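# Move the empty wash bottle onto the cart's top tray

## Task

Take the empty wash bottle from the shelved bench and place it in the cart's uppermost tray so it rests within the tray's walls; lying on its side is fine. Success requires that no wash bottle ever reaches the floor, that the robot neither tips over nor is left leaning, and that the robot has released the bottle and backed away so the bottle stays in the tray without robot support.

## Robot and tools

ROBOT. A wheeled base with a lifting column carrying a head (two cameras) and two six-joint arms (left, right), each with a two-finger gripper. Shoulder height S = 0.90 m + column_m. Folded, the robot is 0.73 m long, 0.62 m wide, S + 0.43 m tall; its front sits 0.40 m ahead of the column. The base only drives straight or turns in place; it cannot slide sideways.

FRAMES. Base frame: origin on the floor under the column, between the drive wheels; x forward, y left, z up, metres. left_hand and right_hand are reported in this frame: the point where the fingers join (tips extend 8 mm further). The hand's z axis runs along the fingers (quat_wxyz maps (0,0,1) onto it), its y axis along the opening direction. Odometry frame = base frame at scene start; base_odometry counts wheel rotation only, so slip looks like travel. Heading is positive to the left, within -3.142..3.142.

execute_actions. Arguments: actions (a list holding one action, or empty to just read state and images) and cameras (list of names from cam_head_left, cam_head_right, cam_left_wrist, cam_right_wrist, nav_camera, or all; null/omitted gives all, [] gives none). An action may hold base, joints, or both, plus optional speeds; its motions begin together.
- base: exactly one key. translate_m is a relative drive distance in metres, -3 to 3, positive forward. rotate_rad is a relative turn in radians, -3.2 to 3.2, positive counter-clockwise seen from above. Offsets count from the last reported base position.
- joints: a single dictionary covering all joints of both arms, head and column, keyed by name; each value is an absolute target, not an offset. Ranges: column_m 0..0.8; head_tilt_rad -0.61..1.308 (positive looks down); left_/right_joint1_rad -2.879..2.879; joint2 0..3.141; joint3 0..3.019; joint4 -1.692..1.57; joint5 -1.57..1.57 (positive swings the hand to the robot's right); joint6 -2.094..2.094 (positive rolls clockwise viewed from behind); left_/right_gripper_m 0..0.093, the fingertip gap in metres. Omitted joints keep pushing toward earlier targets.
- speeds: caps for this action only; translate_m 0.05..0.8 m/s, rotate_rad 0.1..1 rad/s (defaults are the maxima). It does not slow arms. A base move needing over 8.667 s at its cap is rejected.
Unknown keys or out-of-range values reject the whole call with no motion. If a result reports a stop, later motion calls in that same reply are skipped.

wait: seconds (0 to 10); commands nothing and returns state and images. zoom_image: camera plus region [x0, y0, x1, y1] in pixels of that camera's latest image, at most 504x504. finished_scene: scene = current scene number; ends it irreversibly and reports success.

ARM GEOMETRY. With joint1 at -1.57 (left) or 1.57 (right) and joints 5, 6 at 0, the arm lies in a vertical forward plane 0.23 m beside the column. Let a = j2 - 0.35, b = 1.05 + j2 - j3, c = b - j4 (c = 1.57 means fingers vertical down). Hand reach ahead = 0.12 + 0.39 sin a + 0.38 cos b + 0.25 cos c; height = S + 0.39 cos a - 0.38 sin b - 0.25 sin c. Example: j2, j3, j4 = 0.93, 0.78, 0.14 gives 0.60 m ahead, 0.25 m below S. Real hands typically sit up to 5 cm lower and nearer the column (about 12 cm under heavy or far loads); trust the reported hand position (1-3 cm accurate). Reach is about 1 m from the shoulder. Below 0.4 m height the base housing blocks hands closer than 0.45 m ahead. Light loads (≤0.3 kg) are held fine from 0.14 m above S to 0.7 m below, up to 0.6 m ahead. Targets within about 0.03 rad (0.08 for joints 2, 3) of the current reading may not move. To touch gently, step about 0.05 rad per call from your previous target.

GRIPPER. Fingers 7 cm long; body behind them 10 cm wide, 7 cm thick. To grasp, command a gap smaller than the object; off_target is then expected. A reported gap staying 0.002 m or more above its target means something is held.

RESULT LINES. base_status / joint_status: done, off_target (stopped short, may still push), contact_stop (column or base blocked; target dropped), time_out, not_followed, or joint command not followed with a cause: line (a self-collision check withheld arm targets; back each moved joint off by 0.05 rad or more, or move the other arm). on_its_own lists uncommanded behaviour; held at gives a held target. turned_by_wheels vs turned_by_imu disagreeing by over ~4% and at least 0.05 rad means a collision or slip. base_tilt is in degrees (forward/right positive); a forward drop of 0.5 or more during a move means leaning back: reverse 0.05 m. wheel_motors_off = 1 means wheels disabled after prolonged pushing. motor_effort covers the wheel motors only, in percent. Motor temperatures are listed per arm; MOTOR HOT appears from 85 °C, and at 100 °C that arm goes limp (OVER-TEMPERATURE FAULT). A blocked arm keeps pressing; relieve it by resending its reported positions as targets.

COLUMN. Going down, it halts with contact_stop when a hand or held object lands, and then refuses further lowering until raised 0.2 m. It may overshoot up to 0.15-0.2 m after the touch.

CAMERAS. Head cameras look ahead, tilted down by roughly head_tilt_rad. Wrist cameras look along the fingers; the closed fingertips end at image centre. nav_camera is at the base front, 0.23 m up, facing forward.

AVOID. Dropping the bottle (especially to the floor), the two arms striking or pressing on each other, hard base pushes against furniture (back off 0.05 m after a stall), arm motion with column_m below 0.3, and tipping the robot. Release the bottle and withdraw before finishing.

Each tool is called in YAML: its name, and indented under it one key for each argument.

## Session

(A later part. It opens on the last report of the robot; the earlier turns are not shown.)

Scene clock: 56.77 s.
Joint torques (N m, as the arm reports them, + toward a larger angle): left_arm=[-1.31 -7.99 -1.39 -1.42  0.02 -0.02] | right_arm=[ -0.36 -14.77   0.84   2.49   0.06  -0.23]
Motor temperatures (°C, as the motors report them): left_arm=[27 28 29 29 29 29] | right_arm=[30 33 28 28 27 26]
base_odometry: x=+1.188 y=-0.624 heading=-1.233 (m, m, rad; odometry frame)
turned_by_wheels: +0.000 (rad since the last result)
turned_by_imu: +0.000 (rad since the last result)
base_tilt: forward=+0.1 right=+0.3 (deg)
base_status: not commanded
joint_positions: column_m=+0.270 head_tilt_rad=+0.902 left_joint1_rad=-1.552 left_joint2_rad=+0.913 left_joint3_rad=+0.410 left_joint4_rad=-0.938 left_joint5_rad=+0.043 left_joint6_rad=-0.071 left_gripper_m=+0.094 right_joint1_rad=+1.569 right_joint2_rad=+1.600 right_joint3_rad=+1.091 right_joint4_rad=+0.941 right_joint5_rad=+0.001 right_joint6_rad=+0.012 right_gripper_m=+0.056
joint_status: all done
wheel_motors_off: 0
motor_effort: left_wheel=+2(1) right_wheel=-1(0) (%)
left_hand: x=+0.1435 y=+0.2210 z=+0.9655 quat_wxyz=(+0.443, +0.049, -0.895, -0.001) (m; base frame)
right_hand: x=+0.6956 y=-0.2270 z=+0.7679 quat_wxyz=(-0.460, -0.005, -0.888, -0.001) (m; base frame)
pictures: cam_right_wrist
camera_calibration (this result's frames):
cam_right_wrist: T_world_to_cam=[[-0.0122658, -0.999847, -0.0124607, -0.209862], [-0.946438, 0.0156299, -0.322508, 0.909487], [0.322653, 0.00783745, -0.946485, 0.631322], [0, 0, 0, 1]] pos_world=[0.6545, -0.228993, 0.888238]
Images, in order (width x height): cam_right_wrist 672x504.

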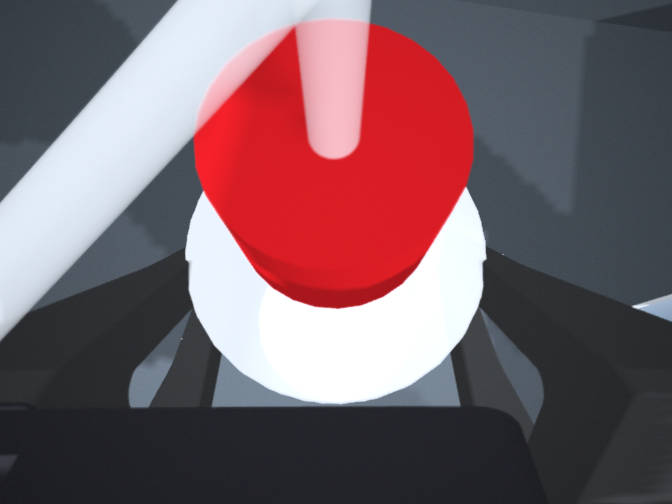

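execute_actions:
  actions:
    - {"joints":{"column_m":0.255}}
  cameras: ["cam_right_wrist","cam_head_left"]

Scene clock: 59.60 s.
Joint torques (N m, as the arm reports them, + toward a larger angle): left_arm=[-1.3  -7.92 -1.36 -1.43  0.02 -0.01] | right_arm=[ -0.78 -15.58   0.76   2.47   0.08  -0.24]
Motor temperatures (°C, as the motors report them): left_arm=[27 28 29 29 29 29] | right_arm=[30 33 28 28 27 26]
base_odometry: x=+1.188 y=-0.624 heading=-1.233 (m, m, rad; odometry frame)
turned_by_wheels: +0.000 (rad since the last result)
turned_by_imu: +0.001 (rad since the last result)
base_tilt: forward=+0.1 right=+0.2 (deg)
base_status: not commanded
joint_positions: column_m=+0.255 head_tilt_rad=+0.902 left_joint1_rad=-1.552 left_joint2_rad=+0.913 left_joint3_rad=+0.410 left_joint4_rad=-0.938 left_joint5_rad=+0.043 left_joint6_rad=-0.071 left_gripper_m=+0.094 right_joint1_rad=+1.569 right_joint2_rad=+1.600 right_joint3_rad=+1.091 right_joint4_rad=+0.941 right_joint5_rad=+0.001 right_joint6_rad=+0.012 right_gripper_m=+0.056
joint_status: all done
wheel_motors_off: 0
motor_effort: left_wheel=-3(1) right_wheel=-2(1) (%)
left_hand: x=+0.1435 y=+0.2210 z=+0.9505 quat_wxyz=(+0.443, +0.049, -0.895, -0.001) (m; base frame)
right_hand: x=+0.6956 y=-0.2270 z=+0.7529 quat_wxyz=(-0.460, -0.005, -0.888, -0.001) (m; base frame)
pictures: cam_head_left, cam_right_wrist
camera_calibration (this result's frames):
cam_head_left: T_world_to_cam=[[0.0745836, -0.996636, -0.0339578, 0.103799], [-0.734954, -0.0319211, -0.677365, 0.880308], [0.674002, 0.0754777, -0.734863, 0.794568], [0, 0, 0, 1]] pos_world=[0.103704, 0.0715782, 1.18371]
cam_right_wrist: T_world_to_cam=[[-0.0122658, -0.999847, -0.0124607, -0.210049], [-0.946438, 0.0156299, -0.322508, 0.904655], [0.322653, 0.00783745, -0.946485, 0.61714], [0, 0, 0, 1]] pos_world=[0.6545, -0.228993, 0.873255]
Images, in order (width x height): cam_head_left 672x504, cam_right_wrist 672x504.

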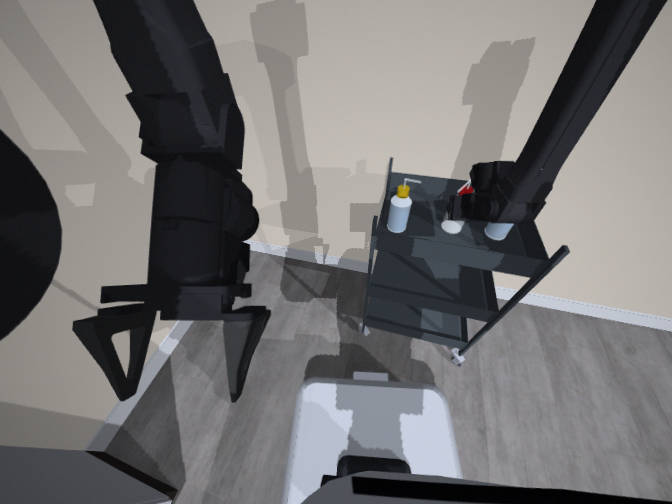

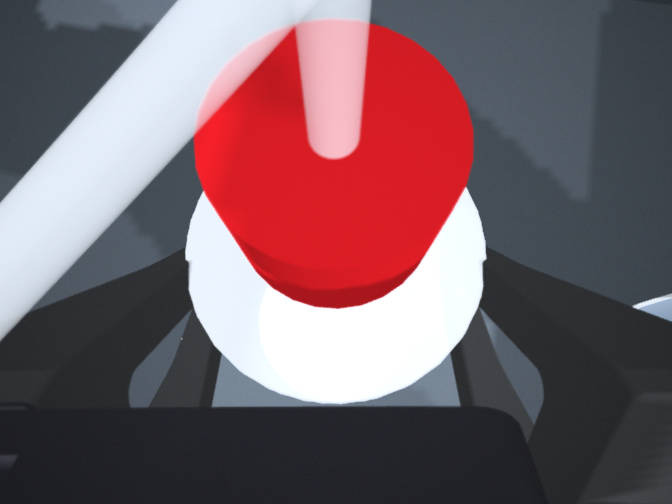

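execute_actions:
  actions:
    - {"joints":{"column_m":0.245}}
  cameras: ["cam_right_wrist"]

execute_actions:
  actions:
    - {"joints":{"right_gripper_m":0.078}}
  cameras: ["cam_right_wrist"]

execute_actions:
  actions:
    - {"base":{"translate_m":-0.045},"speeds":{"translate_m":0.1}}
  cameras: ["cam_right_wrist","cam_head_left"]

Scene clock: 64.87 s.
Joint torques (N m, as the arm reports them, + toward a larger angle): left_arm=[-1.33 -7.93 -1.36 -1.39  0.03 -0.01] | right_arm=[  0.16 -14.09   1.03   1.51   0.09  -0.24]
Motor temperatures (°C, as the motors report them): left_arm=[27 28 29 29 29 29] | right_arm=[30 33 28 28 27 26]
base_odometry: x=+1.188 y=-0.624 heading=-1.233 (m, m, rad; odometry frame)
turned_by_wheels: +0.000 (rad since the last result)
turned_by_imu: +0.001 (rad since the last result)
base_tilt: forward=+0.1 right=+0.3 (deg)
base_status: not commanded
joint_positions: column_m=+0.245 head_tilt_rad=+0.902 left_joint1_rad=-1.552 left_joint2_rad=+0.913 left_joint3_rad=+0.410 left_joint4_rad=-0.938 left_joint5_rad=+0.043 left_joint6_rad=-0.071 left_gripper_m=+0.094 right_joint1_rad=+1.569 right_joint2_rad=+1.597 right_joint3_rad=+1.091 right_joint4_rad=+0.967 right_joint5_rad=+0.000 right_joint6_rad=+0.011 right_gripper_m=+0.056
joint_status: all done
wheel_motors_off: 0
motor_effort: left_wheel=+0(0) right_wheel=+0(1) (%)
left_hand: x=+0.1435 y=+0.2210 z=+0.9405 quat_wxyz=(+0.443, +0.049, -0.895, -0.001) (m; base frame)
right_hand: x=+0.7007 y=-0.2269 z=+0.7502 quat_wxyz=(-0.473, -0.005, -0.881, -0.001) (m; base frame)
pictures: cam_right_wrist
camera_calibration (this result's frames):
cam_right_wrist: T_world_to_cam=[[-0.0108862, -0.999868, -0.012046, -0.21123], [-0.93644, 0.0144186, -0.350531, 0.922294], [0.350658, 0.00746437, -0.936474, 0.585739], [0, 0, 0, 1]] pos_world=[0.655979, -0.228872, 0.869278]
Images, in order (width x height): cam_right_wrist 672x504.

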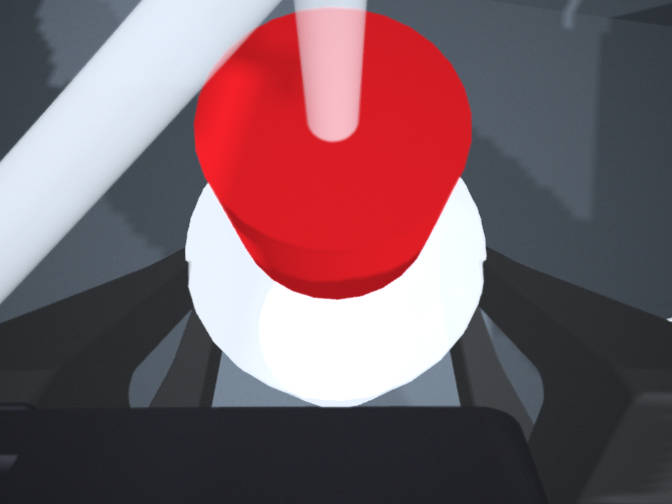

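Scene clock: 65.47 s.
Joint torques (N m, as the arm reports them, + toward a larger angle): left_arm=[-1.28 -7.93 -1.39 -1.42  0.02 -0.01] | right_arm=[ -0.19 -14.8    0.84   1.56   0.07  -0.2 ]
Motor temperatures (°C, as the motors report them): left_arm=[27 28 29 29 29 29] | right_arm=[30 33 28 28 27 26]
base_odometry: x=+1.188 y=-0.624 heading=-1.233 (m, m, rad; odometry frame)
turned_by_wheels: +0.000 (rad since the last result)
turned_by_imu: +0.000 (rad since the last result)
base_tilt: forward=+0.1 right=+0.3 (deg)
base_status: not commanded
joint_positions: column_m=+0.245 head_tilt_rad=+0.902 left_joint1_rad=-1.552 left_joint2_rad=+0.913 left_joint3_rad=+0.410 left_joint4_rad=-0.938 left_joint5_rad=+0.043 left_joint6_rad=-0.071 left_gripper_m=+0.094 right_joint1_rad=+1.569 right_joint2_rad=+1.597 right_joint3_rad=+1.090 right_joint4_rad=+0.967 right_joint5_rad=+0.000 right_joint6_rad=+0.011 right_gripper_m=+0.078
joint_status: all done
wheel_motors_off: 0
motor_effort: left_wheel=+1(0) right_wheel=+0(0) (%)
left_hand: x=+0.1435 y=+0.2210 z=+0.9405 quat_wxyz=(+0.443, +0.049, -0.895, -0.001) (m; base frame)
right_hand: x=+0.7003 y=-0.2269 z=+0.7500 quat_wxyz=(-0.472, -0.005, -0.881, -0.001) (m; base frame)
pictures: cam_right_wrist
camera_calibration (this result's frames):
cam_right_wrist: T_world_to_cam=[[-0.0108967, -0.999868, -0.0120384, -0.211234], [-0.936707, 0.0144202, -0.349816, 0.921519], [0.349944, 0.00746463, -0.936741, 0.586428], [0, 0, 0, 1]] pos_world=[0.655675, -0.228872, 0.869151]
Images, in order (width x height): cam_right_wrist 672x504.

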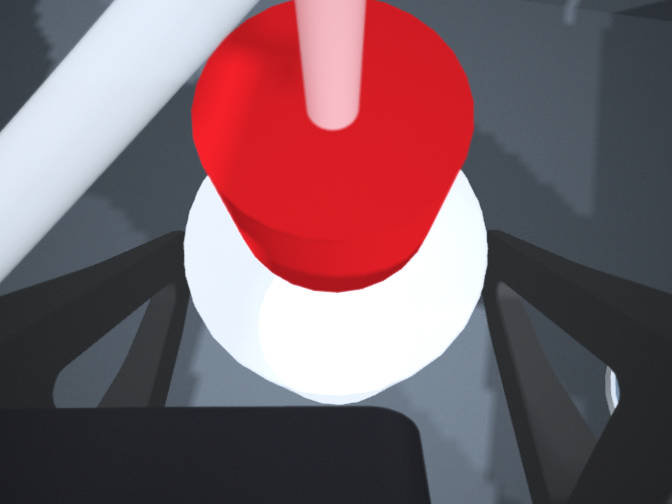

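Scene clock: 66.73 s.
Joint torques (N m, as the arm reports them, + toward a larger angle): left_arm=[-1.3  -7.96 -1.24 -1.32  0.03 -0.01] | right_arm=[ -0.11 -14.64   0.9    1.6    0.07  -0.22]
Motor temperatures (°C, as the motors report them): left_arm=[27 28 29 29 29 29] | right_arm=[30 33 28 28 27 26]
base_odometry: x=+1.173 y=-0.581 heading=-1.233 (m, m, rad; odometry frame)
turned_by_wheels: +0.000 (rad since the last result)
turned_by_imu: +0.001 (rad since the last result)
base_tilt: forward=+0.1 right=+0.3 (deg)
base_status: done
joint_positions: column_m=+0.245 head_tilt_rad=+0.902 left_joint1_rad=-1.552 left_joint2_rad=+0.913 left_joint3_rad=+0.408 left_joint4_rad=-0.938 left_joint5_rad=+0.043 left_joint6_rad=-0.071 left_gripper_m=+0.094 right_joint1_rad=+1.569 right_joint2_rad=+1.597 right_joint3_rad=+1.090 right_joint4_rad=+0.967 right_joint5_rad=+0.000 right_joint6_rad=+0.011 right_gripper_m=+0.078
joint_status: not commanded
wheel_motors_off: 0
motor_effort: left_wheel=+0(33) right_wheel=-1(33) (%)
left_hand: x=+0.1425 y=+0.2210 z=+0.9409 quat_wxyz=(+0.443, +0.049, -0.895, -0.001) (m; base frame)
right_hand: x=+0.7005 y=-0.2269 z=+0.7501 quat_wxyz=(-0.473, -0.005, -0.881, -0.001) (m; base frame)
pictures: cam_head_left, cam_right_wrist
camera_calibration (this result's frames):
cam_head_left: T_world_to_cam=[[0.0745801, -0.996636, -0.0339654, 0.103469], [-0.735023, -0.0319211, -0.67729, 0.873439], [0.673928, 0.0754777, -0.734932, 0.787301], [0, 0, 0, 1]] pos_world=[0.103698, 0.0715782, 1.1737]
cam_right_wrist: T_world_to_cam=[[-0.0108915, -0.999868, -0.0120422, -0.211232], [-0.936574, 0.0144194, -0.350174, 0.921907], [0.350301, 0.0074645, -0.936607, 0.586084], [0, 0, 0, 1]] pos_world=[0.655827, -0.228872, 0.869214]
Images, in order (width x height): cam_head_left 672x504, cam_right_wrist 672x504.

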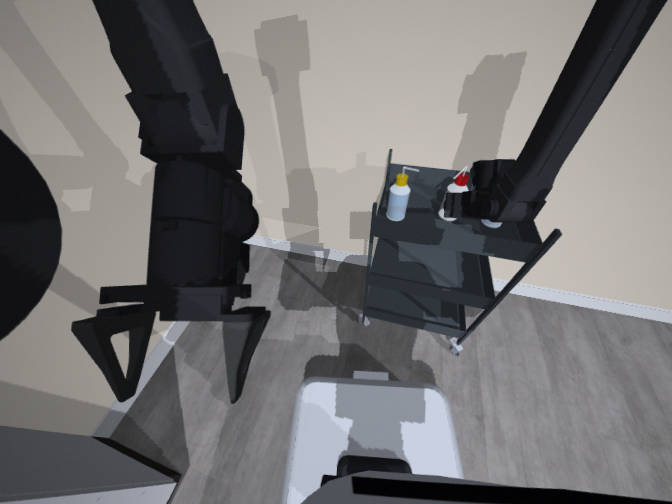

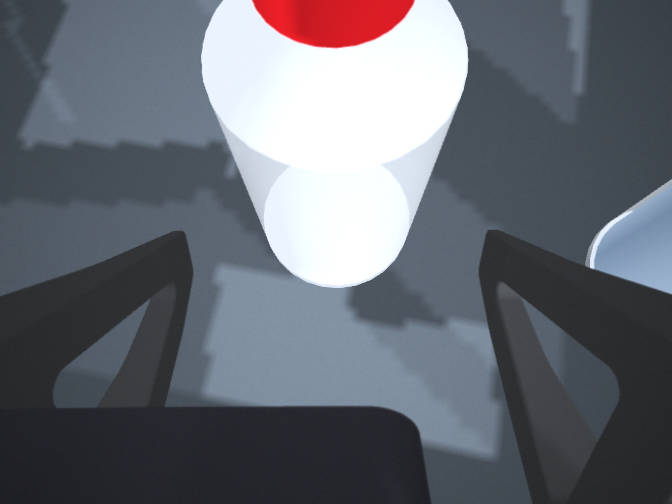

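execute_actions:
  actions:
    - {"base":{"translate_m":-0.4},"joints":{"column_m":0.33},"speeds":{"translate_m":0.25}}
  cameras: ["cam_head_left"]

Scene clock: 70.87 s.
Joint torques (N m, as the arm reports them, + toward a larger angle): left_arm=[-1.3  -8.42 -1.25 -1.42  0.03 -0.02] | right_arm=[  0.08 -16.1    0.92   1.43   0.09  -0.22]
Motor temperatures (°C, as the motors report them): left_arm=[27 28 29 29 29 29] | right_arm=[30 33 28 28 27 26]
base_odometry: x=+1.040 y=-0.204 heading=-1.234 (m, m, rad; odometry frame)
turned_by_wheels: -0.001 (rad since the last result)
turned_by_imu: +0.001 (rad since the last result)
base_tilt: forward=+0.2 right=+0.2 (deg)
base_status: done
joint_positions: column_m=+0.330 head_tilt_rad=+0.902 left_joint1_rad=-1.552 left_joint2_rad=+0.913 left_joint3_rad=+0.409 left_joint4_rad=-0.938 left_joint5_rad=+0.043 left_joint6_rad=-0.071 left_gripper_m=+0.094 right_joint1_rad=+1.569 right_joint2_rad=+1.597 right_joint3_rad=+1.091 right_joint4_rad=+0.967 right_joint5_rad=+0.000 right_joint6_rad=+0.011 right_gripper_m=+0.078
joint_status: all done
wheel_motors_off: 0
motor_effort: left_wheel=-1(31) right_wheel=+0(30) (%)
left_hand: x=+0.1429 y=+0.2210 z=+1.0256 quat_wxyz=(+0.443, +0.049, -0.895, -0.001) (m; base frame)
right_hand: x=+0.7007 y=-0.2269 z=+0.8351 quat_wxyz=(-0.473, -0.005, -0.881, -0.001) (m; base frame)
pictures: cam_head_left
camera_calibration (this result's frames):
cam_head_left: T_world_to_cam=[[0.0745773, -0.996636, -0.0339717, 0.10636], [-0.73508, -0.0319211, -0.677228, 0.930849], [0.673866, 0.0754777, -0.734988, 0.849759], [0, 0, 0, 1]] pos_world=[0.103693, 0.0715782, 1.25857]
Images, in order (width x height): cam_head_left 672x504.

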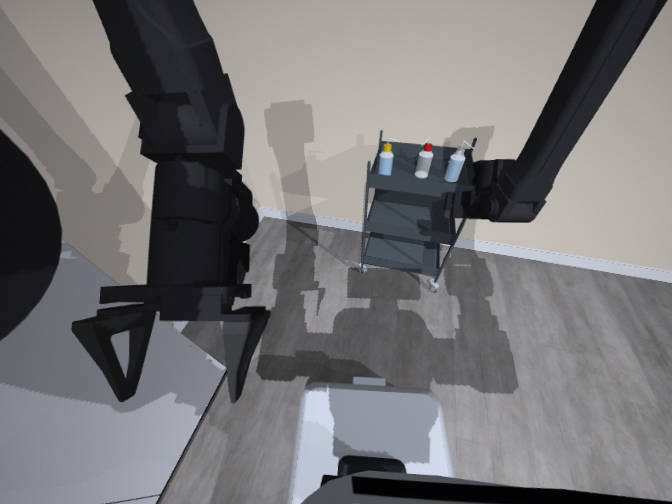

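finished_scene:
  scene: 2

The scene is finished: the task was done.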